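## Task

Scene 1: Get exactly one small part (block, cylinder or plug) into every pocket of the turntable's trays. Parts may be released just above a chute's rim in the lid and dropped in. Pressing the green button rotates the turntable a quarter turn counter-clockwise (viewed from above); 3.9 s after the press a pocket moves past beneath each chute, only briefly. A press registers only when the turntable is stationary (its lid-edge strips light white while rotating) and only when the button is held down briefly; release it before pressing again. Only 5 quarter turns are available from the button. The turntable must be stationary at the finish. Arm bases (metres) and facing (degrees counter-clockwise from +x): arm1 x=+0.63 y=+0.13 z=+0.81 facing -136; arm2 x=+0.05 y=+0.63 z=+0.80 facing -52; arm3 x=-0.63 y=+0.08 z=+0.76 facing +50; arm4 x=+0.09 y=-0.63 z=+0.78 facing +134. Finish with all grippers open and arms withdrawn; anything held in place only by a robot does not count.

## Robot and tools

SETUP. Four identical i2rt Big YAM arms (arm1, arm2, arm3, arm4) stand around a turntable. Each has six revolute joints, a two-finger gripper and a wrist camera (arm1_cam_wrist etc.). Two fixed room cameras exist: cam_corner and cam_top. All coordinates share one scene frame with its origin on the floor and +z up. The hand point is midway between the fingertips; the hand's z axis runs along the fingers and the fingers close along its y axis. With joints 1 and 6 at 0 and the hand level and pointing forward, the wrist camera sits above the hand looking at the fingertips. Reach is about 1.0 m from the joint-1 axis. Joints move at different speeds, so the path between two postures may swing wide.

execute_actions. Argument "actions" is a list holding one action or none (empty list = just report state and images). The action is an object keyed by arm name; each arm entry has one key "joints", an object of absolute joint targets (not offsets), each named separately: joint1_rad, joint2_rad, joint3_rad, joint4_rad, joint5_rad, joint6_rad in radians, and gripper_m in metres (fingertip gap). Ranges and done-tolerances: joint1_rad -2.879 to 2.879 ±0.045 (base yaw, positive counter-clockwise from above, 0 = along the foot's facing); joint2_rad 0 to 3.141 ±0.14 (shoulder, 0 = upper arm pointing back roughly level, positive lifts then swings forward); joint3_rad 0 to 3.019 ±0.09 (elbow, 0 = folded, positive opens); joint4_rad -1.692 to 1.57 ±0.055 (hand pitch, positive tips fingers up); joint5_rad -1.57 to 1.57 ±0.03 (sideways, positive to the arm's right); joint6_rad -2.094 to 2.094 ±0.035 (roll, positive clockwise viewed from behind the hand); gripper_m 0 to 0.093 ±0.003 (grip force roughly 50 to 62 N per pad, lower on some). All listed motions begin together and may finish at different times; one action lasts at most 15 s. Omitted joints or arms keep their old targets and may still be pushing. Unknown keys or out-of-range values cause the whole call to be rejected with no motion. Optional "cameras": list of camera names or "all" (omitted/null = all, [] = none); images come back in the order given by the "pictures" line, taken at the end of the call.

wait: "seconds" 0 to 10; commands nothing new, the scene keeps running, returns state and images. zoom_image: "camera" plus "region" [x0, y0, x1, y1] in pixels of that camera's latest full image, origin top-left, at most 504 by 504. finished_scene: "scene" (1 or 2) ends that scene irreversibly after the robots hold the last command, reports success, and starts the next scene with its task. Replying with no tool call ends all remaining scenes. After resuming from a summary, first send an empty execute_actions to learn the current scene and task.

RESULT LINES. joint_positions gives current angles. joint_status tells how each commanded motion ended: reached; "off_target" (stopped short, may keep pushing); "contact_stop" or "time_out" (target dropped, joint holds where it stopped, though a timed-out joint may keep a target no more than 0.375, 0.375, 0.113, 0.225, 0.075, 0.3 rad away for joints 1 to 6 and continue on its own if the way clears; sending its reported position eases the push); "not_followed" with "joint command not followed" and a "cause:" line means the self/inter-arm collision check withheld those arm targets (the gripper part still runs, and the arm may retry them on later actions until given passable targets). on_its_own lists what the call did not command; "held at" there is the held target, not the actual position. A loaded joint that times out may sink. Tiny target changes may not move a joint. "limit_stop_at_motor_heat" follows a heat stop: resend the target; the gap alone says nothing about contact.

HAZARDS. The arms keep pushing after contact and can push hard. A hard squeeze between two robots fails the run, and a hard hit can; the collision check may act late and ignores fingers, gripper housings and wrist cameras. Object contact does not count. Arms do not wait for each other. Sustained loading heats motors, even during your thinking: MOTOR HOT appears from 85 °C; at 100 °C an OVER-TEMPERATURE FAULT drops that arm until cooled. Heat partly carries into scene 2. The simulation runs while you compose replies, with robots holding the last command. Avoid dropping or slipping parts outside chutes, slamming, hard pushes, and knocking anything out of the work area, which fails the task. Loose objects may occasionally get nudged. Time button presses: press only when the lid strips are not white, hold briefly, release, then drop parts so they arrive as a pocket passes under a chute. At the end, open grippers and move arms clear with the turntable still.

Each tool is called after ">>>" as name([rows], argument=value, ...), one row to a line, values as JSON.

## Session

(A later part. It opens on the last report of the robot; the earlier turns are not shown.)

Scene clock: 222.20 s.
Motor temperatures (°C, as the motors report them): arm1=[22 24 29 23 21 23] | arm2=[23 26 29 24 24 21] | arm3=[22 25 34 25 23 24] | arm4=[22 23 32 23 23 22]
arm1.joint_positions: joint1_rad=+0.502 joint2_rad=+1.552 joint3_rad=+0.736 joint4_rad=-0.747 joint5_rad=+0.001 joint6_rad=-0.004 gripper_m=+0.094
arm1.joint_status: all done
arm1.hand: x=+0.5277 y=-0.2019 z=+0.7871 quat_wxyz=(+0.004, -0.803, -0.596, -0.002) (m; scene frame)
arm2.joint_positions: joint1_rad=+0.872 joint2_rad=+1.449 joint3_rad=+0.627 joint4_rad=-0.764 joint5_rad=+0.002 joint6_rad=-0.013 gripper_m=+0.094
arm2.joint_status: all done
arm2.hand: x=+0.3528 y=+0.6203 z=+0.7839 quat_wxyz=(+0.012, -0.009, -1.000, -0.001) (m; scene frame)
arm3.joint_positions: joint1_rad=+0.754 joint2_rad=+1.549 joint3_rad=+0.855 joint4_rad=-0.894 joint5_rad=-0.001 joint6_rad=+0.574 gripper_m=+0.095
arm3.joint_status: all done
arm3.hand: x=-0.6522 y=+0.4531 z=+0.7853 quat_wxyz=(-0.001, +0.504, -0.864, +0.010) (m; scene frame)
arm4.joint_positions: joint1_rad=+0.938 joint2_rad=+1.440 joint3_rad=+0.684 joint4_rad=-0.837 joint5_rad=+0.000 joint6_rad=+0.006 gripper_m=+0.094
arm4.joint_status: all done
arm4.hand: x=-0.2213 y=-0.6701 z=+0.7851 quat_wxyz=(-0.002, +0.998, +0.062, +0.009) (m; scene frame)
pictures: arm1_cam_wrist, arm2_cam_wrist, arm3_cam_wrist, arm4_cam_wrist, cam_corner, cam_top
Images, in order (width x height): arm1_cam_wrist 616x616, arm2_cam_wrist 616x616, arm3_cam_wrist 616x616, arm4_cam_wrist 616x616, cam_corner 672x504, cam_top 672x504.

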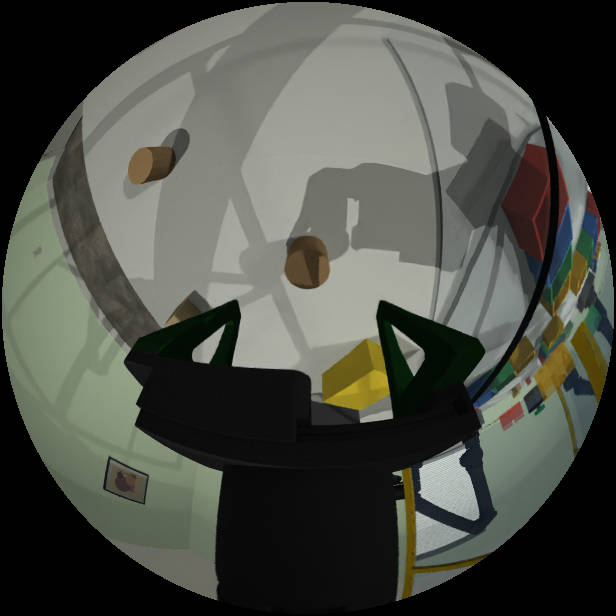

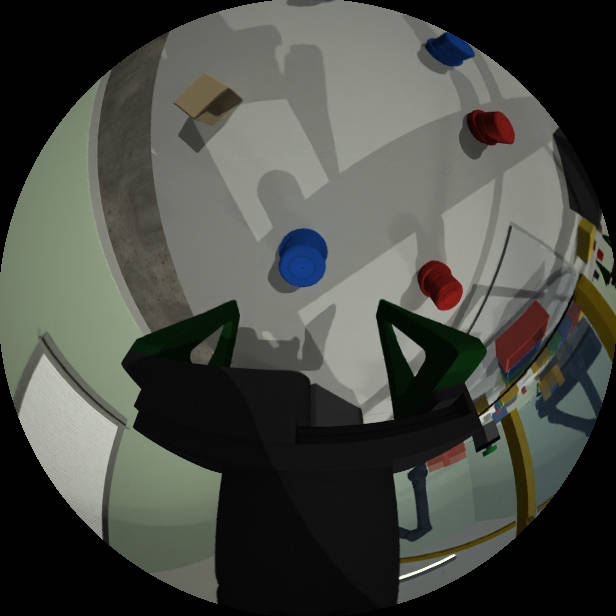

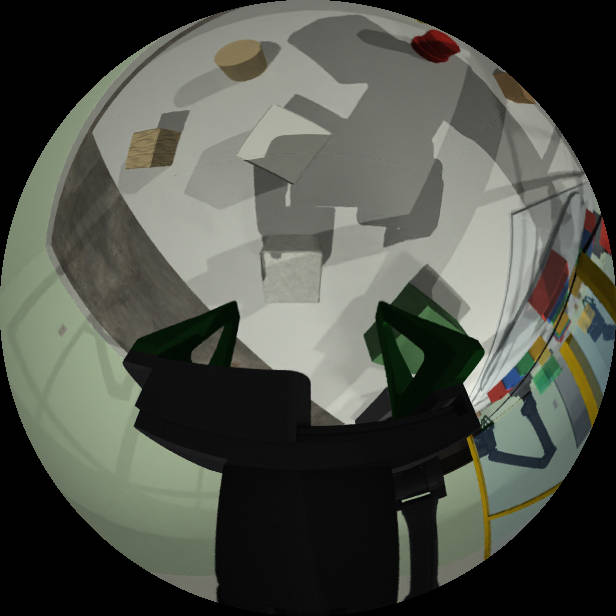

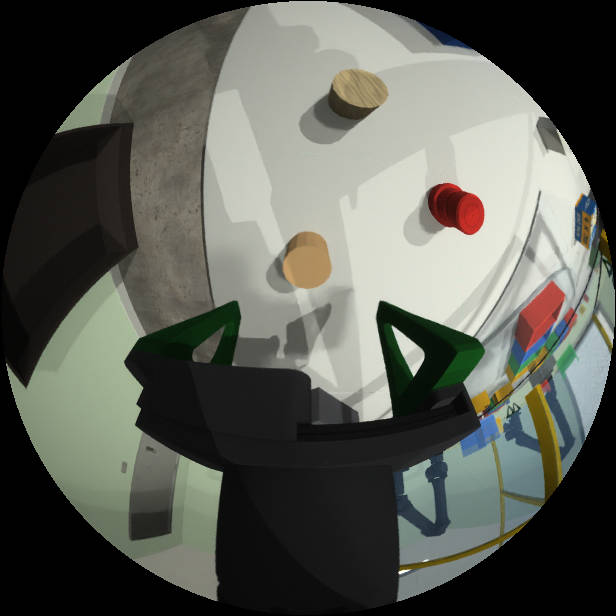

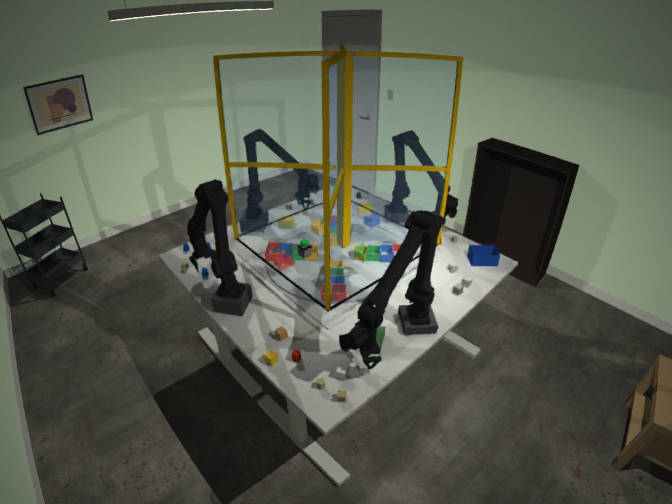

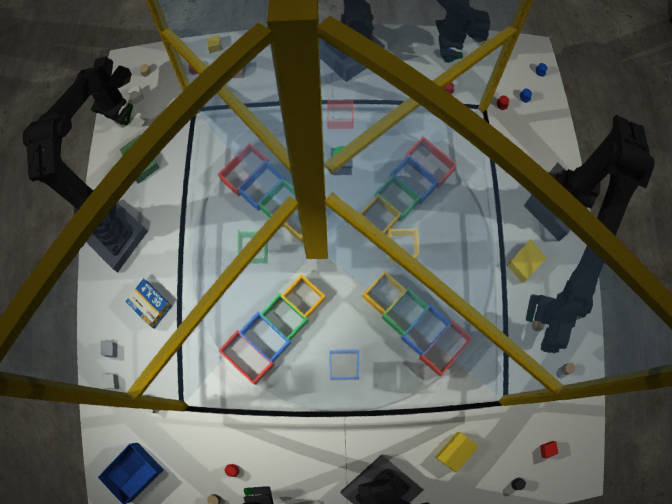

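>>> execute_actions([
  {"arm1": {"joints": {"joint2_rad": 1.699, "joint4_rad": -0.597, "gripper_m": 0.07}}, "arm2": {"joints": {"joint1_rad": 0.889, "joint2_rad": 1.599, "joint4_rad": -0.591, "gripper_m": 0.07}}, "arm3": {"joints": {"joint1_rad": 0.784, "joint2_rad": 1.664, "joint4_rad": -0.767, "gripper_m": 0.085}}, "arm4": {"joints": {"joint2_rad": 1.574, "joint4_rad": -0.686, "gripper_m": 0.07}}},
])

Scene clock: 291.47 s.
Motor temperatures (°C, as the motors report them): arm1=[22 25 28 23 21 23] | arm2=[23 27 29 24 24 21] | arm3=[22 26 33 25 23 24] | arm4=[22 24 32 23 23 22]
arm1.joint_positions: joint1_rad=+0.502 joint2_rad=+1.700 joint3_rad=+0.736 joint4_rad=-0.606 joint5_rad=+0.001 joint6_rad=-0.004 gripper_m=+0.070
arm1.joint_status: all done
arm1.hand: x=+0.5249 y=-0.2104 z=+0.7382 quat_wxyz=(+0.006, -0.803, -0.596, -0.005) (m; scene frame)
arm2.joint_positions: joint1_rad=+0.882 joint2_rad=+1.600 joint3_rad=+0.627 joint4_rad=-0.607 joint5_rad=+0.002 joint6_rad=-0.013 gripper_m=+0.070
arm2.joint_status: all done
arm2.hand: x=+0.3666 y=+0.6234 z=+0.7404 quat_wxyz=(+0.009, -0.003, -1.000, -0.001) (m; scene frame)
arm3.joint_positions: joint1_rad=+0.775 joint2_rad=+1.673 joint3_rad=+0.855 joint4_rad=-0.777 joint5_rad=-0.001 joint6_rad=+0.575 gripper_m=+0.085
arm3.joint_status: all done
arm3.hand: x=-0.6605 y=+0.4647 z=+0.7405 quat_wxyz=(+0.001, +0.513, -0.858, +0.013) (m; scene frame)
arm4.joint_positions: joint1_rad=+0.938 joint2_rad=+1.581 joint3_rad=+0.684 joint4_rad=-0.695 joint5_rad=+0.000 joint6_rad=+0.006 gripper_m=+0.070
arm4.joint_status: all done
arm4.hand: x=-0.2360 y=-0.6719 z=+0.7425 quat_wxyz=(-0.002, +0.998, +0.062, +0.008) (m; scene frame)
pictures: arm1_cam_wrist, arm2_cam_wrist, arm3_cam_wrist, arm4_cam_wrist, cam_corner, cam_top
Images, in order (width x height): arm1_cam_wrist 616x616, arm2_cam_wrist 616x616, arm3_cam_wrist 616x616, arm4_cam_wrist 616x616, cam_corner 672x504, cam_top 672x504.

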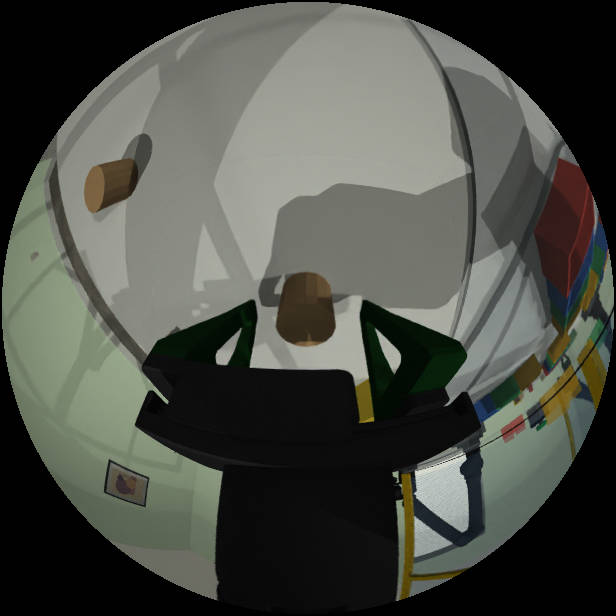

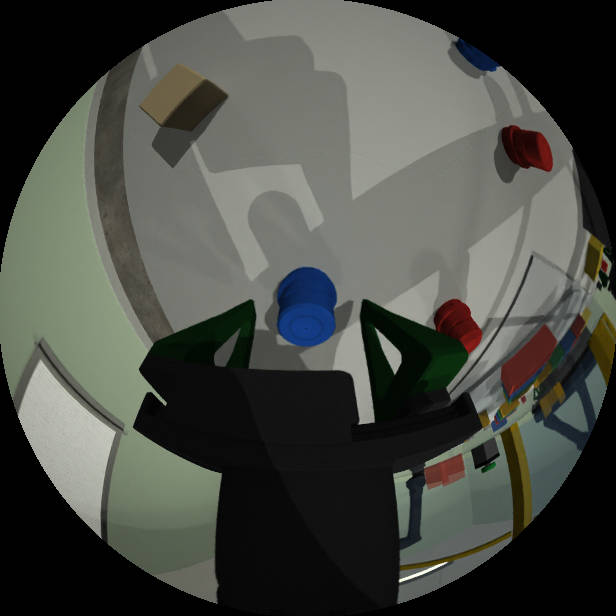

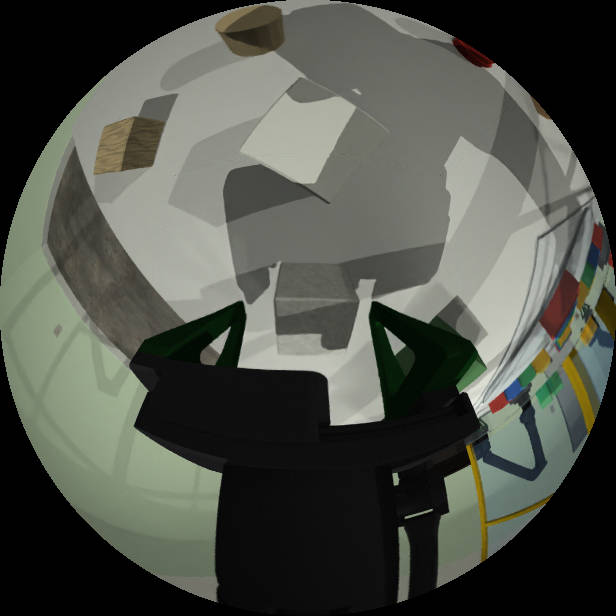

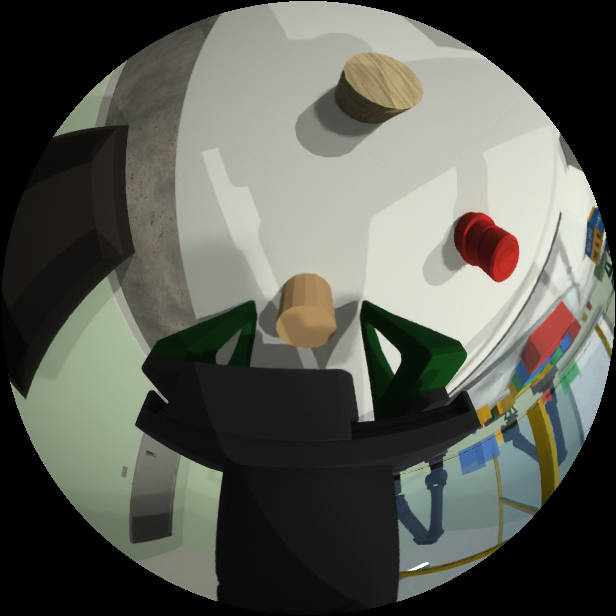

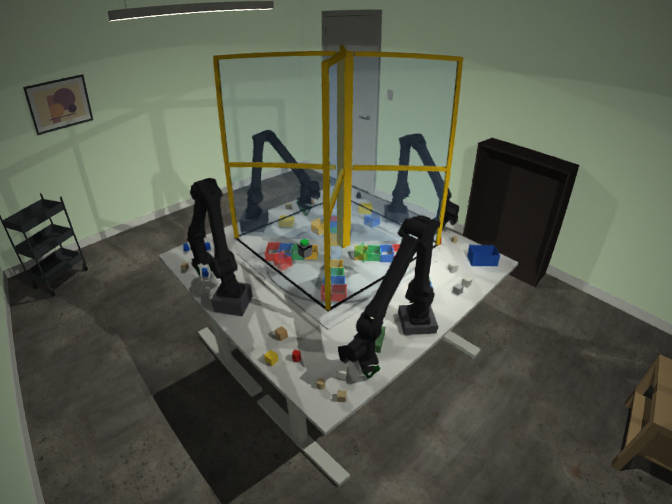

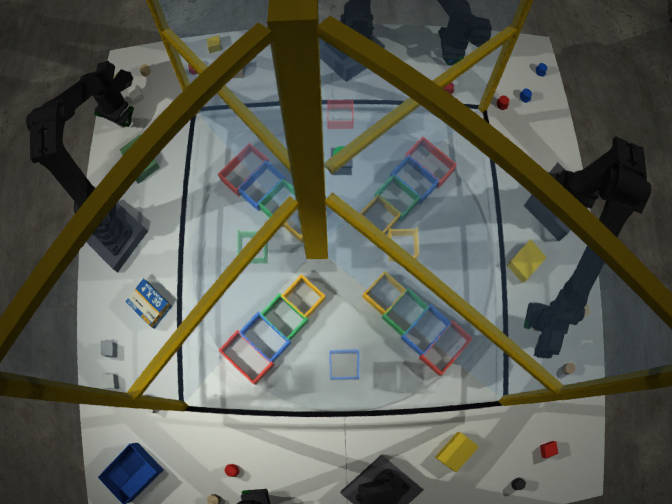

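>>> execute_actions([
  {"arm1": {"joints": {"gripper_m": 0.022}}, "arm2": {"joints": {"gripper_m": 0.02}}, "arm3": {"joints": {"gripper_m": 0.028}}, "arm4": {"joints": {"gripper_m": 0.022}}},
], cameras=["arm1_cam_wrist", "arm2_cam_wrist", "arm3_cam_wrist", "arm4_cam_wrist"])

Scene clock: 296.47 s.
Motor temperatures (°C, as the motors report them): arm1=[22 25 28 23 21 23] | arm2=[23 27 28 24 24 21] | arm3=[22 26 32 25 23 24] | arm4=[22 24 32 23 23 22]
arm1.joint_positions: joint1_rad=+0.502 joint2_rad=+1.700 joint3_rad=+0.736 joint4_rad=-0.606 joint5_rad=+0.001 joint6_rad=-0.004 gripper_m=+0.031
arm1.joint_status: gripper_m off_target (ended at +0.031, target +0.022)
arm1.hand: x=+0.5249 y=-0.2104 z=+0.7382 quat_wxyz=(+0.006, -0.803, -0.596, -0.005) (m; scene frame)
arm2.joint_positions: joint1_rad=+0.882 joint2_rad=+1.600 joint3_rad=+0.627 joint4_rad=-0.607 joint5_rad=+0.001 joint6_rad=-0.013 gripper_m=+0.028
arm2.joint_status: gripper_m off_target (ended at +0.028, target +0.020)
arm2.hand: x=+0.3666 y=+0.6234 z=+0.7404 quat_wxyz=(+0.009, -0.003, -1.000, -0.002) (m; scene frame)
arm3.joint_positions: joint1_rad=+0.775 joint2_rad=+1.673 joint3_rad=+0.855 joint4_rad=-0.777 joint5_rad=-0.001 joint6_rad=+0.575 gripper_m=+0.040
arm3.joint_status: gripper_m off_target (ended at +0.040, target +0.028)
arm3.hand: x=-0.6605 y=+0.4648 z=+0.7405 quat_wxyz=(+0.001, +0.513, -0.858, +0.013) (m; scene frame)
arm4.joint_positions: joint1_rad=+0.938 joint2_rad=+1.581 joint3_rad=+0.684 joint4_rad=-0.695 joint5_rad=+0.000 joint6_rad=+0.006 gripper_m=+0.031
arm4.joint_status: gripper_m off_target (ended at +0.031, target +0.022)
arm4.hand: x=-0.2360 y=-0.6719 z=+0.7425 quat_wxyz=(-0.002, +0.998, +0.062, +0.008) (m; scene frame)
pictures: arm1_cam_wrist, arm2_cam_wrist, arm3_cam_wrist, arm4_cam_wrist
Images, in order (width x height): arm1_cam_wrist 616x616, arm2_cam_wrist 616x616, arm3_cam_wrist 616x616, arm4_cam_wrist 616x616.

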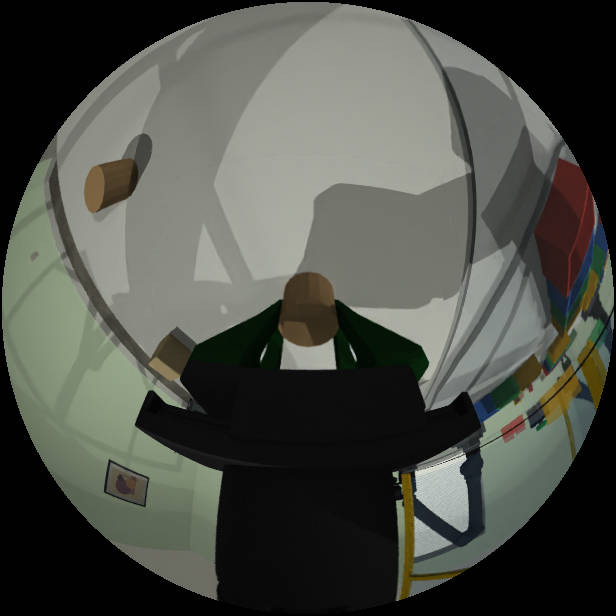

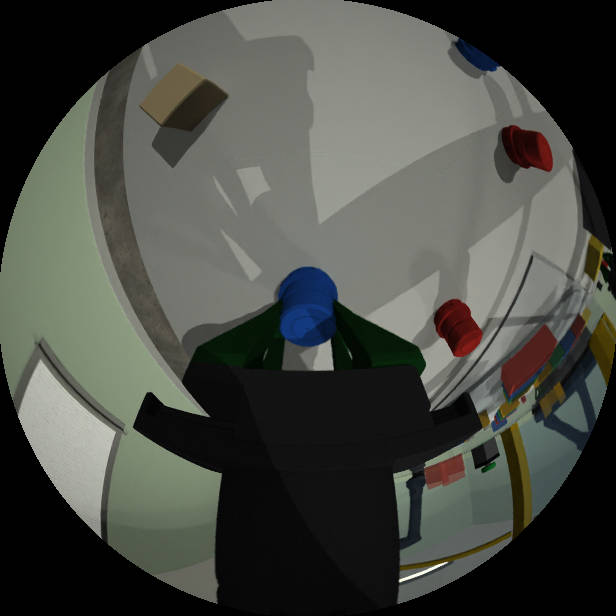

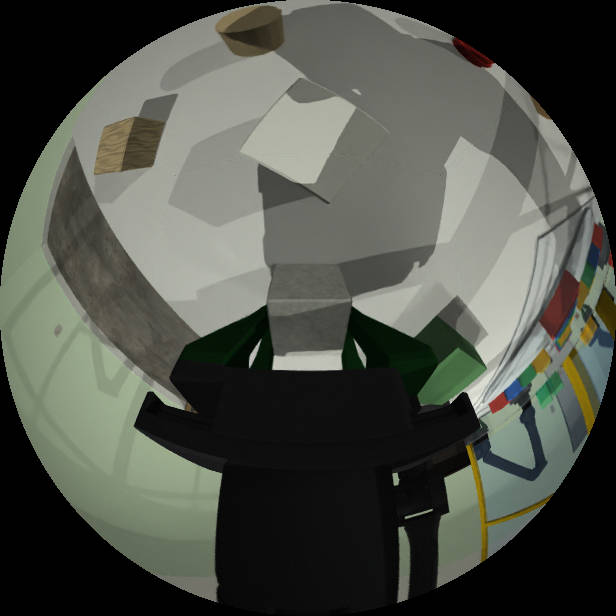

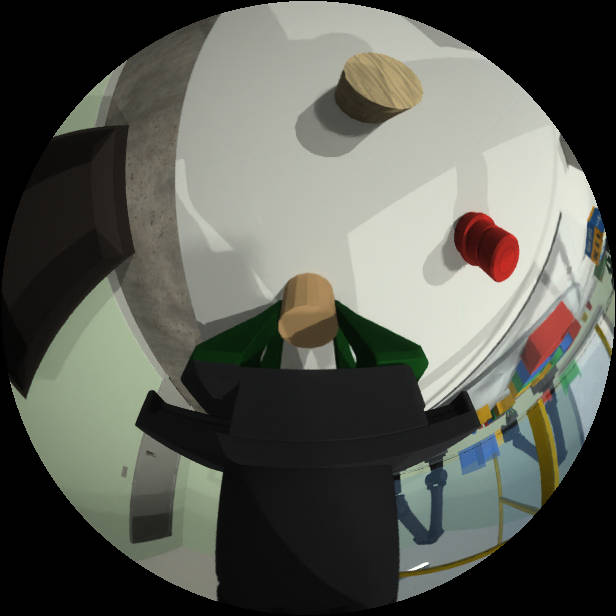

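>>> zoom_image(camera="arm4_cam_wrist", region=[248, 260, 374, 380])

>>> zoom_image(camera="arm1_cam_wrist", region=[248, 260, 374, 380])

>>> zoom_image(camera="arm2_cam_wrist", region=[248, 260, 374, 380])

>>> zoom_image(camera="arm3_cam_wrist", region=[248, 260, 374, 380])

Region (248, 260, 374, 380) of arm4_cam_wrist's 616x616 image, scaled by 4.000, with more detail than that image has; it fills the top 480 rows of this view, and the rest is white.

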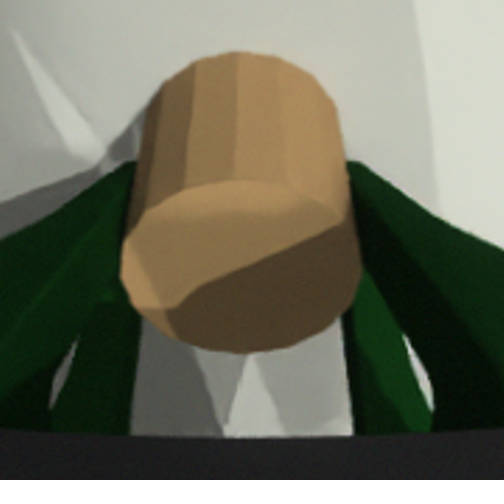

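Region (248, 260, 374, 380) of arm1_cam_wrist's 616x616 image, scaled by 4.000, with more detail than that image has; it fills the top 480 rows of this view, and the rest is white.

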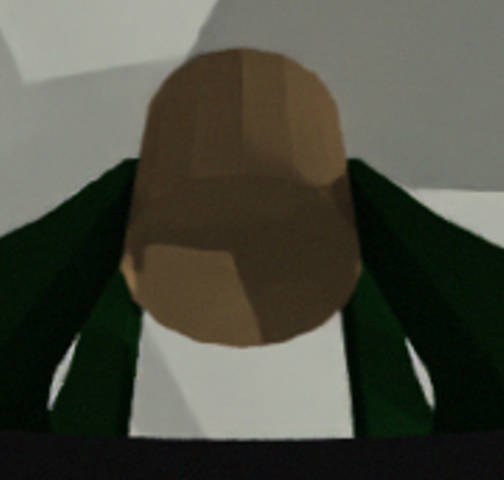

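Region (248, 260, 374, 380) of arm2_cam_wrist's 616x616 image, scaled by 4.000, with more detail than that image has; it fills the top 480 rows of this view, and the rest is white.

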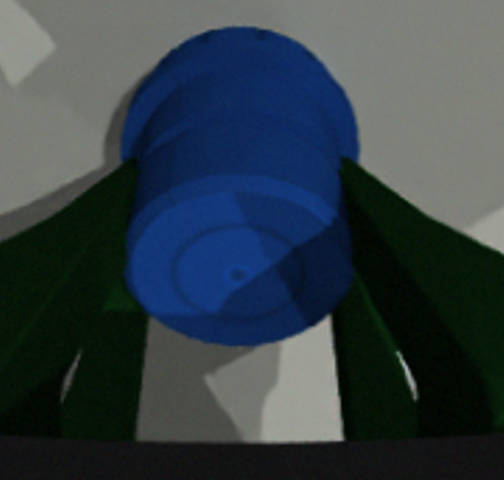

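Region (248, 260, 374, 380) of arm3_cam_wrist's 616x616 image, scaled by 4.000, with more detail than that image has; it fills the top 480 rows of this view, and the rest is white.

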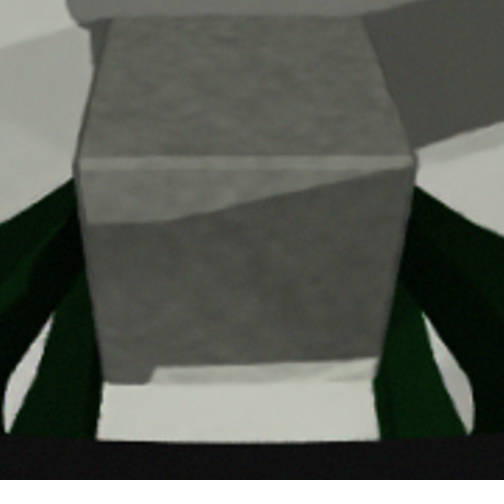

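>>> execute_actions([
  {"arm1": {"joints": {"joint4_rad": -0.57, "gripper_m": 0.042}}, "arm2": {"joints": {"joint4_rad": -0.563, "gripper_m": 0.034}}, "arm4": {"joints": {"joint4_rad": -0.659, "gripper_m": 0.042}}},
], cameras=[])

>>> execute_actions([
  {"arm1": {"joints": {"gripper_m": 0.022}}, "arm2": {"joints": {"gripper_m": 0.019}}, "arm4": {"joints": {"gripper_m": 0.022}}},
], cameras=["arm1_cam_wrist", "arm2_cam_wrist", "arm4_cam_wrist"])

>>> zoom_image(camera="arm4_cam_wrist", region=[248, 260, 374, 380])

>>> zoom_image(camera="arm2_cam_wrist", region=[248, 260, 374, 380])

Scene clock: 320.83 s.
Motor temperatures (°C, as the motors report them): arm1=[22 25 28 23 21 23] | arm2=[23 27 28 24 24 21] | arm3=[22 26 32 25 23 24] | arm4=[22 24 32 23 23 22]
arm1.joint_positions: joint1_rad=+0.502 joint2_rad=+1.700 joint3_rad=+0.736 joint4_rad=-0.580 joint5_rad=+0.001 joint6_rad=-0.004 gripper_m=+0.042
arm1.joint_status: all done
arm1.hand: x=+0.5230 y=-0.2166 z=+0.7382 quat_wxyz=(-0.002, -0.803, -0.596, +0.006) (m; scene frame)
arm2.joint_positions: joint1_rad=+0.882 joint2_rad=+1.600 joint3_rad=+0.627 joint4_rad=-0.579 joint5_rad=+0.001 joint6_rad=-0.013 gripper_m=+0.034
arm2.joint_status: all done
arm2.hand: x=+0.3733 y=+0.6233 z=+0.7404 quat_wxyz=(-0.005, -0.003, -1.000, -0.001) (m; scene frame)
arm3.joint_positions: joint1_rad=+0.775 joint2_rad=+1.673 joint3_rad=+0.855 joint4_rad=-0.777 joint5_rad=-0.001 joint6_rad=+0.575 gripper_m=+0.040
arm3.joint_status: not commanded
arm3.hand: x=-0.6605 y=+0.4648 z=+0.7405 quat_wxyz=(+0.001, +0.513, -0.858, +0.013) (m; scene frame)
arm4.joint_positions: joint1_rad=+0.938 joint2_rad=+1.581 joint3_rad=+0.684 joint4_rad=-0.669 joint5_rad=+0.000 joint6_rad=+0.006 gripper_m=+0.042
arm4.joint_status: all done
arm4.hand: x=-0.2424 y=-0.6727 z=+0.7424 quat_wxyz=(-0.001, +0.998, +0.062, -0.005) (m; scene frame)
pictures: none
No camera images: the call's "cameras" was empty. Leave "cameras" out to get every camera's image.

Scene clock: 321.30 s.
Motor temperatures (°C, as the motors report them): arm1=[22 25 28 23 21 23] | arm2=[23 27 28 24 24 21] | arm3=[22 26 32 25 23 24] | arm4=[22 24 32 23 23 22]
arm1.joint_positions: joint1_rad=+0.502 joint2_rad=+1.700 joint3_rad=+0.736 joint4_rad=-0.580 joint5_rad=+0.001 joint6_rad=-0.004 gripper_m=+0.031
arm1.joint_status: gripper_m off_target (ended at +0.031, target +0.022)
arm1.hand: x=+0.5230 y=-0.2166 z=+0.7382 quat_wxyz=(-0.002, -0.803, -0.596, +0.006) (m; scene frame)
arm2.joint_positions: joint1_rad=+0.882 joint2_rad=+1.600 joint3_rad=+0.627 joint4_rad=-0.579 joint5_rad=+0.001 joint6_rad=-0.013 gripper_m=+0.028
arm2.joint_status: gripper_m off_target (ended at +0.028, target +0.019)
arm2.hand: x=+0.3733 y=+0.6233 z=+0.7404 quat_wxyz=(-0.005, -0.003, -1.000, -0.001) (m; scene frame)
arm3.joint_positions: joint1_rad=+0.775 joint2_rad=+1.673 joint3_rad=+0.855 joint4_rad=-0.777 joint5_rad=-0.001 joint6_rad=+0.575 gripper_m=+0.040
arm3.joint_status: not commanded
arm3.hand: x=-0.6605 y=+0.4648 z=+0.7405 quat_wxyz=(+0.001, +0.513, -0.858, +0.013) (m; scene frame)
arm4.joint_positions: joint1_rad=+0.938 joint2_rad=+1.581 joint3_rad=+0.684 joint4_rad=-0.669 joint5_rad=+0.000 joint6_rad=+0.006 gripper_m=+0.030
arm4.joint_status: gripper_m off_target (ended at +0.030, target +0.022)
arm4.hand: x=-0.2424 y=-0.6727 z=+0.7424 quat_wxyz=(-0.001, +0.998, +0.062, -0.005) (m; scene frame)
pictures: arm1_cam_wrist, arm2_cam_wrist, arm4_cam_wrist
Images, in order (width x height): arm1_cam_wrist 616x616, arm2_cam_wrist 616x616, arm4_cam_wrist 616x616.

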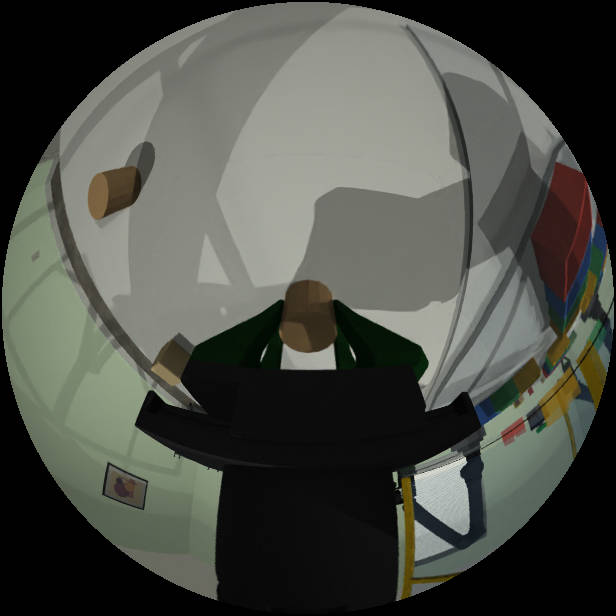

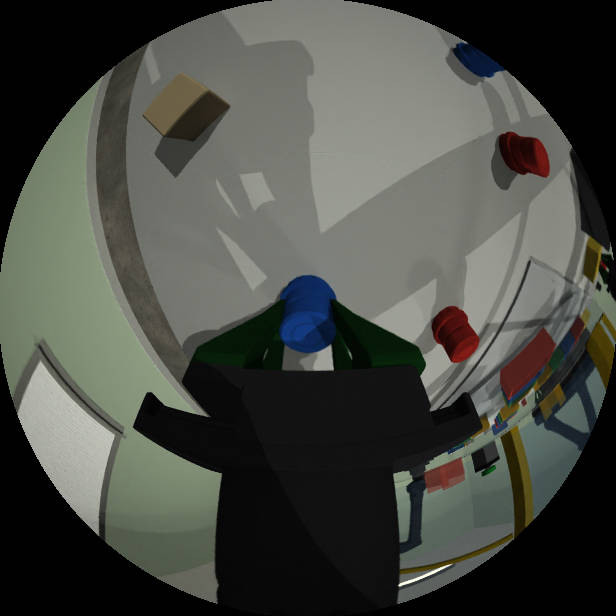

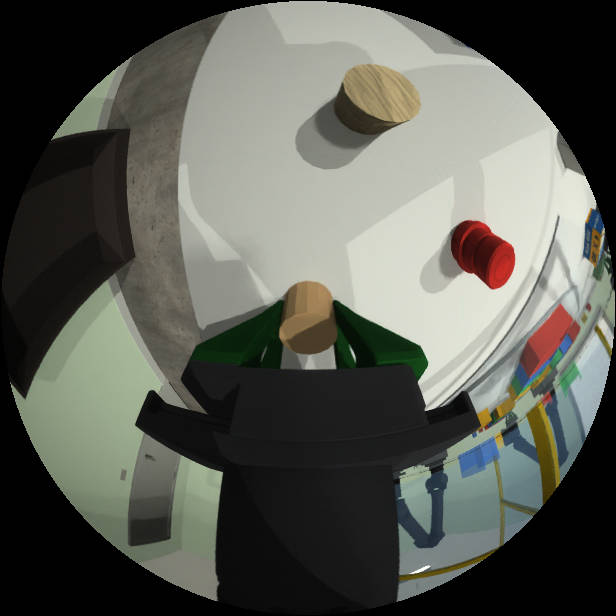

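Region (248, 260, 374, 380) of arm4_cam_wrist's 616x616 image, scaled by 4.000, with more detail than that image has; it fills the top 480 rows of this view, and the rest is white.

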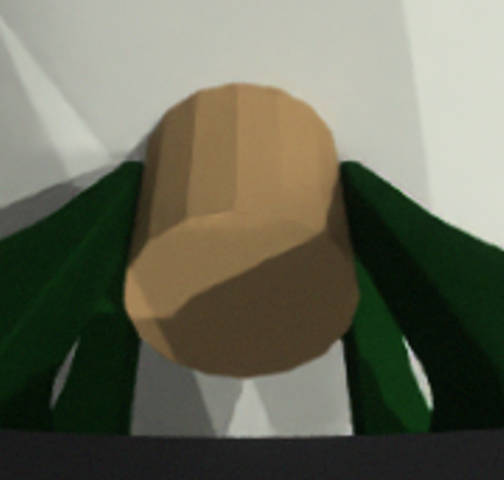

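Region (248, 260, 374, 380) of arm2_cam_wrist's 616x616 image, scaled by 4.000, with more detail than that image has; it fills the top 480 rows of this view, and the rest is white.

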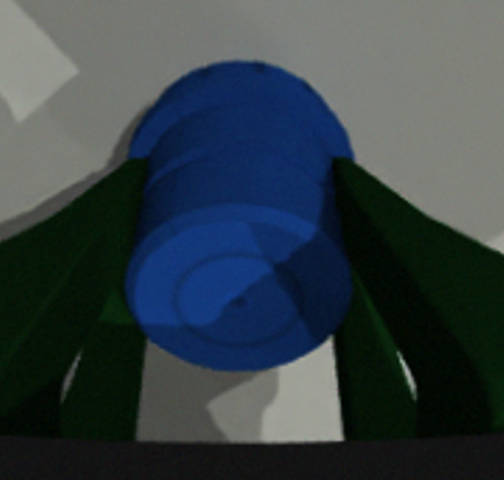

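>>> execute_actions([
  {"arm1": {"joints": {"joint2_rad": 1.42, "joint3_rad": 1.14, "joint4_rad": -1.27}}, "arm2": {"joints": {"joint2_rad": 1.075, "joint3_rad": 0.865, "joint4_rad": -1.34}}, "arm3": {"joints": {"joint2_rad": 1.04, "joint3_rad": 0.93, "joint4_rad": -1.44, "joint6_rad": -0.175}}, "arm4": {"joints": {"joint2_rad": 1.13, "joint3_rad": 0.96, "joint4_rad": -1.38}}},
], cameras=["cam_corner"])

Scene clock: 367.40 s.
Motor temperatures (°C, as the motors report them): arm1=[22 25 28 23 21 23] | arm2=[23 27 29 24 24 21] | arm3=[22 26 33 25 23 24] | arm4=[22 24 32 23 23 22]
arm1.joint_positions: joint1_rad=+0.502 joint2_rad=+1.410 joint3_rad=+1.131 joint4_rad=-1.261 joint5_rad=+0.001 joint6_rad=-0.004 gripper_m=+0.031
arm1.joint_status: all done
arm1.hand: x=+0.5106 y=-0.2594 z=+0.9642 quat_wxyz=(-0.003, -0.803, -0.596, +0.007) (m; scene frame)
arm2.joint_positions: joint1_rad=+0.882 joint2_rad=+1.074 joint3_rad=+0.847 joint4_rad=-1.326 joint5_rad=+0.001 joint6_rad=-0.013 gripper_m=+0.028
arm2.joint_status: all done
arm2.hand: x=+0.3323 y=+0.6232 z=+0.9591 quat_wxyz=(-0.004, -0.003, -1.000, -0.001) (m; scene frame)
arm3.joint_positions: joint1_rad=+0.775 joint2_rad=+1.033 joint3_rad=+0.891 joint4_rad=-1.431 joint5_rad=-0.001 joint6_rad=-0.164 gripper_m=+0.040
arm3.joint_status: all done
arm3.hand: x=-0.6531 y=+0.3455 z=+0.9552 quat_wxyz=(-0.003, +0.788, -0.615, +0.004) (m; scene frame)
arm4.joint_positions: joint1_rad=+0.938 joint2_rad=+1.122 joint3_rad=+0.947 joint4_rad=-1.372 joint5_rad=+0.000 joint6_rad=+0.006 gripper_m=+0.030
arm4.joint_status: all done
arm4.hand: x=-0.2091 y=-0.6692 z=+0.9670 quat_wxyz=(-0.001, +0.998, +0.062, -0.014) (m; scene frame)
pictures: cam_corner
Images, in order (width x height): cam_corner 672x504.

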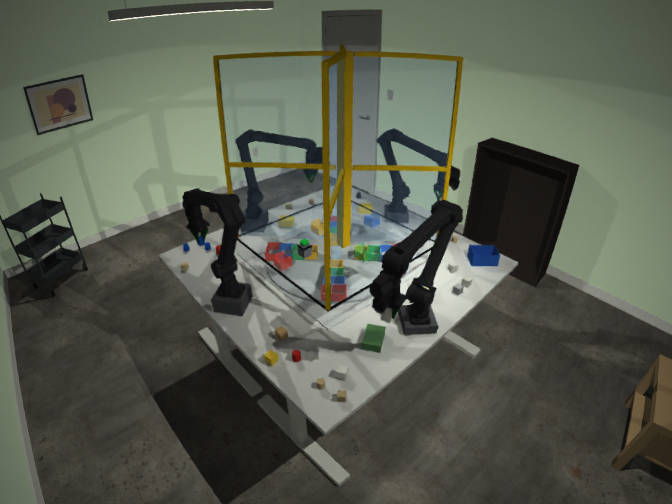

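>>> execute_actions([
  {"arm1": {"joints": {"joint1_rad": -0.498}}, "arm2": {"joints": {"joint1_rad": -0.809}}, "arm3": {"joints": {"joint1_rad": -1.092}}, "arm4": {"joints": {"joint1_rad": -0.483}}},
])

Scene clock: 371.97 s.
Motor temperatures (°C, as the motors report them): arm1=[22 25 29 23 21 23] | arm2=[23 27 29 24 24 21] | arm3=[22 26 35 25 23 24] | arm4=[22 24 33 23 23 22]
arm1.joint_positions: joint1_rad=-0.494 joint2_rad=+1.410 joint3_rad=+1.131 joint4_rad=-1.261 joint5_rad=+0.001 joint6_rad=-0.004 gripper_m=+0.031
arm1.joint_status: all done
arm1.hand: x=+0.2417 y=+0.0161 z=+0.9682 quat_wxyz=(+0.006, -0.990, -0.140, +0.014) (m; scene frame)
arm2.joint_positions: joint1_rad=-0.807 joint2_rad=+1.074 joint3_rad=+0.847 joint4_rad=-1.326 joint5_rad=+0.000 joint6_rad=-0.012 gripper_m=+0.028
arm2.joint_status: all done
arm2.hand: x=+0.0161 y=+0.3546 z=+0.9607 quat_wxyz=(-0.001, -0.750, -0.661, +0.008) (m; scene frame)
arm3.joint_positions: joint1_rad=-1.086 joint2_rad=+1.039 joint3_rad=+0.891 joint4_rad=-1.431 joint5_rad=-0.001 joint6_rad=-0.166 gripper_m=+0.040
arm3.joint_status: all done
arm3.hand: x=-0.3738 y=+0.0276 z=+0.9566 quat_wxyz=(-0.002, -0.021, -1.000, -0.002) (m; scene frame)
arm4.joint_positions: joint1_rad=-0.482 joint2_rad=+1.124 joint3_rad=+0.947 joint4_rad=-1.372 joint5_rad=+0.000 joint6_rad=+0.005 gripper_m=+0.030
arm4.joint_status: all done
arm4.hand: x=+0.0063 y=-0.3414 z=+0.9666 quat_wxyz=(-0.007, +0.797, -0.603, -0.011) (m; scene frame)
pictures: arm1_cam_wrist, arm2_cam_wrist, arm3_cam_wrist, arm4_cam_wrist, cam_corner, cam_top
Images, in order (width x height): arm1_cam_wrist 616x616, arm2_cam_wrist 616x616, arm3_cam_wrist 616x616, arm4_cam_wrist 616x616, cam_corner 672x504, cam_top 672x504.

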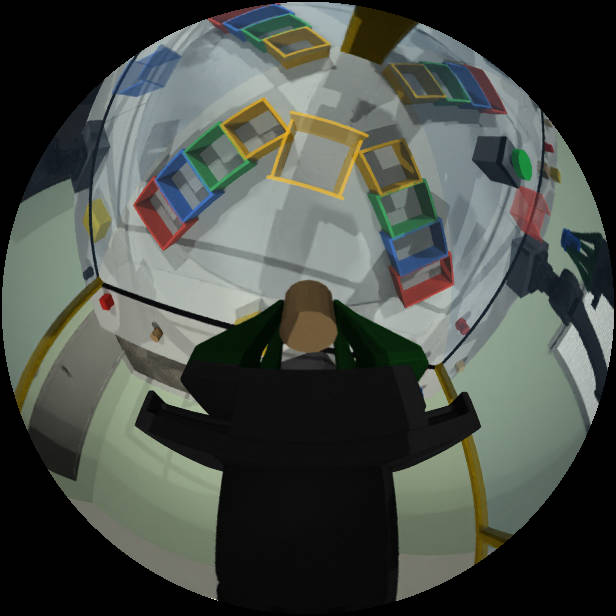

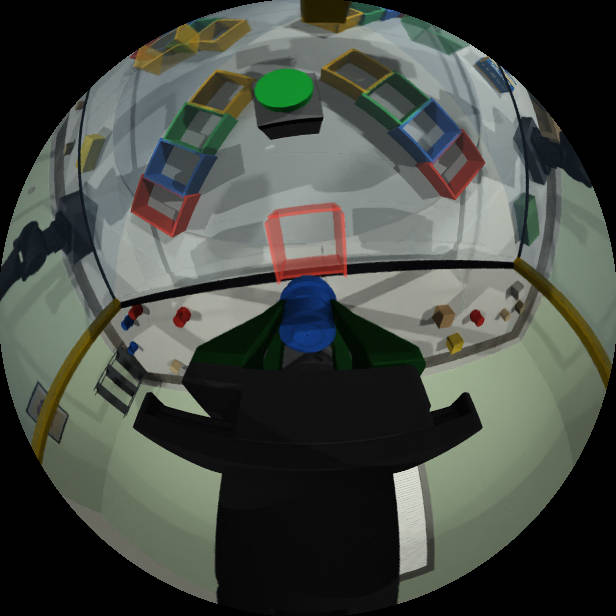

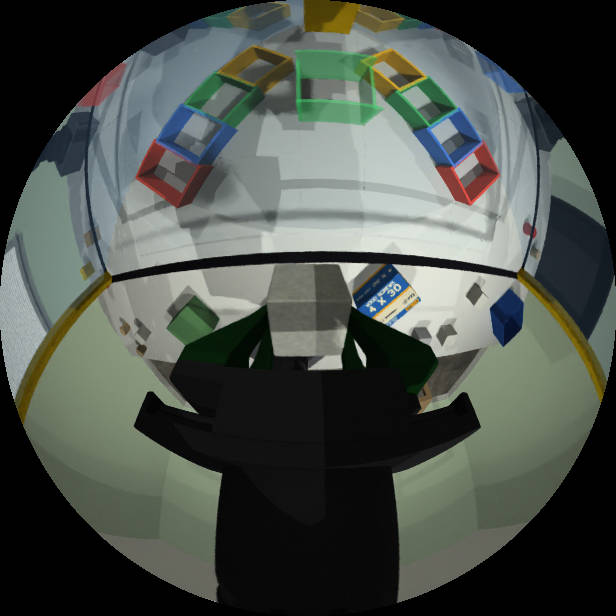

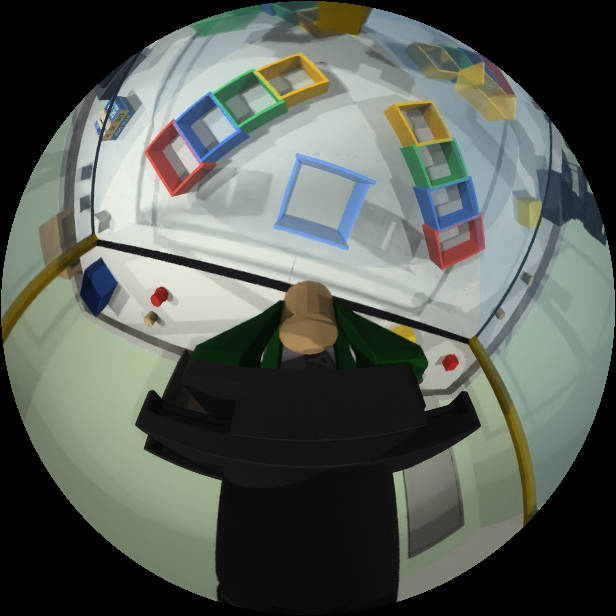

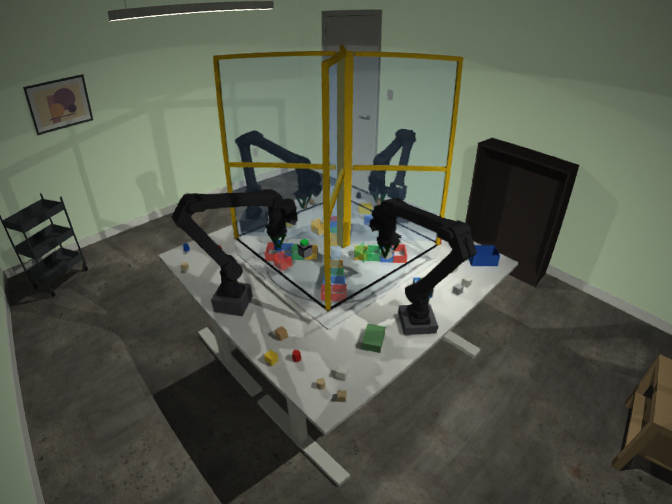

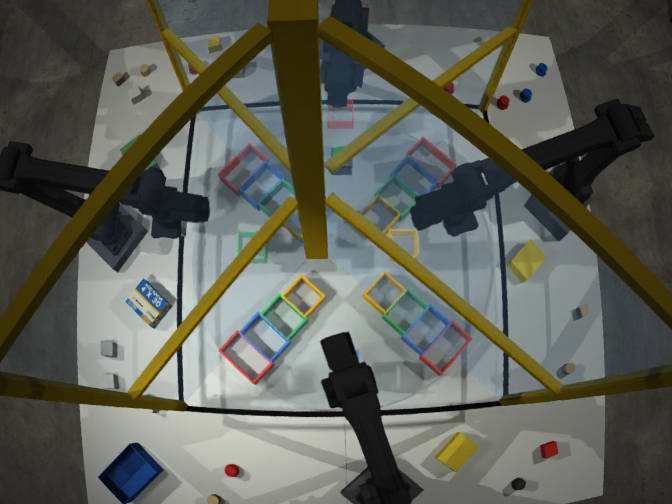

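>>> zoom_image(camera="arm1_cam_wrist", region=[250, 90, 390, 230])

>>> zoom_image(camera="arm2_cam_wrist", region=[240, 180, 380, 320])

>>> zoom_image(camera="arm2_cam_wrist", region=[220, 40, 360, 180])

>>> zoom_image(camera="arm3_cam_wrist", region=[270, 10, 410, 150])

>>> zoom_image(camera="arm4_cam_wrist", region=[255, 130, 395, 270])

Region (250, 90, 390, 230) of arm1_cam_wrist's 616x616 image, scaled by 3.600, with more detail than that image has.

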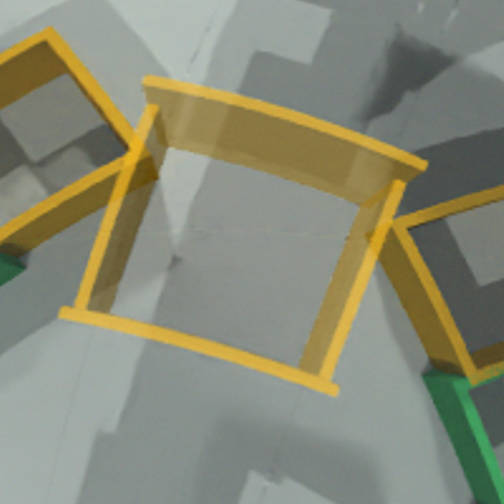

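Region (240, 180, 380, 320) of arm2_cam_wrist's 616x616 image, scaled by 3.600, with more detail than that image has.

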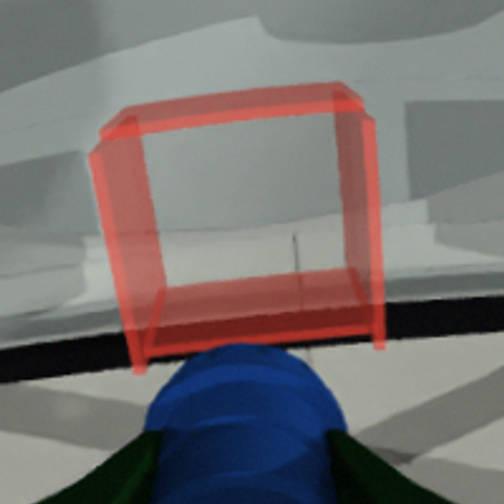

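Region (220, 40, 360, 180) of arm2_cam_wrist's 616x616 image, scaled by 3.600, with more detail than that image has.

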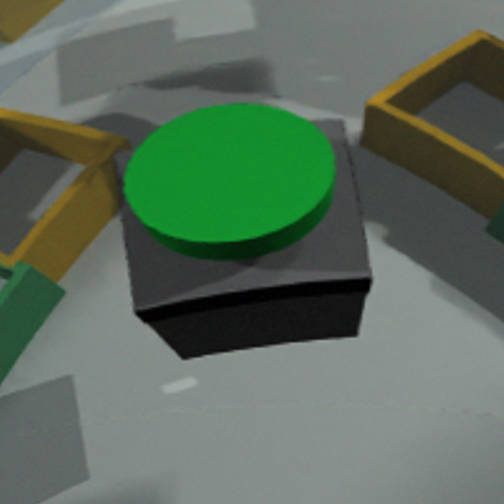

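Region (270, 10, 410, 150) of arm3_cam_wrist's 616x616 image, scaled by 3.600, with more detail than that image has.

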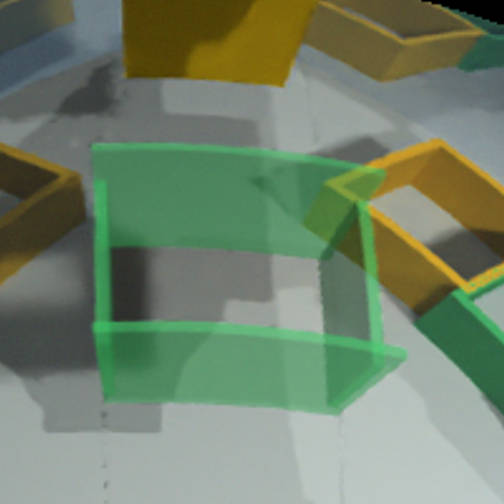

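Region (255, 130, 395, 270) of arm4_cam_wrist's 616x616 image, scaled by 3.600, with more detail than that image has.

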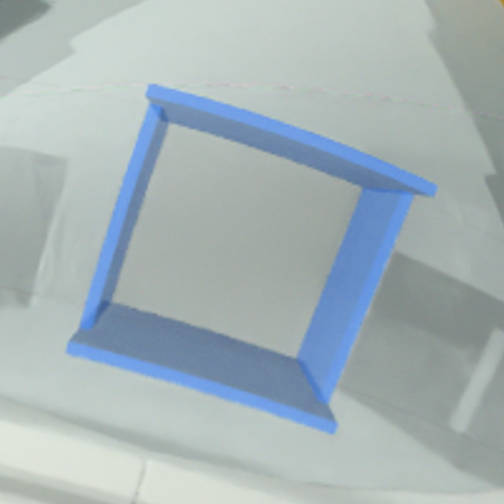

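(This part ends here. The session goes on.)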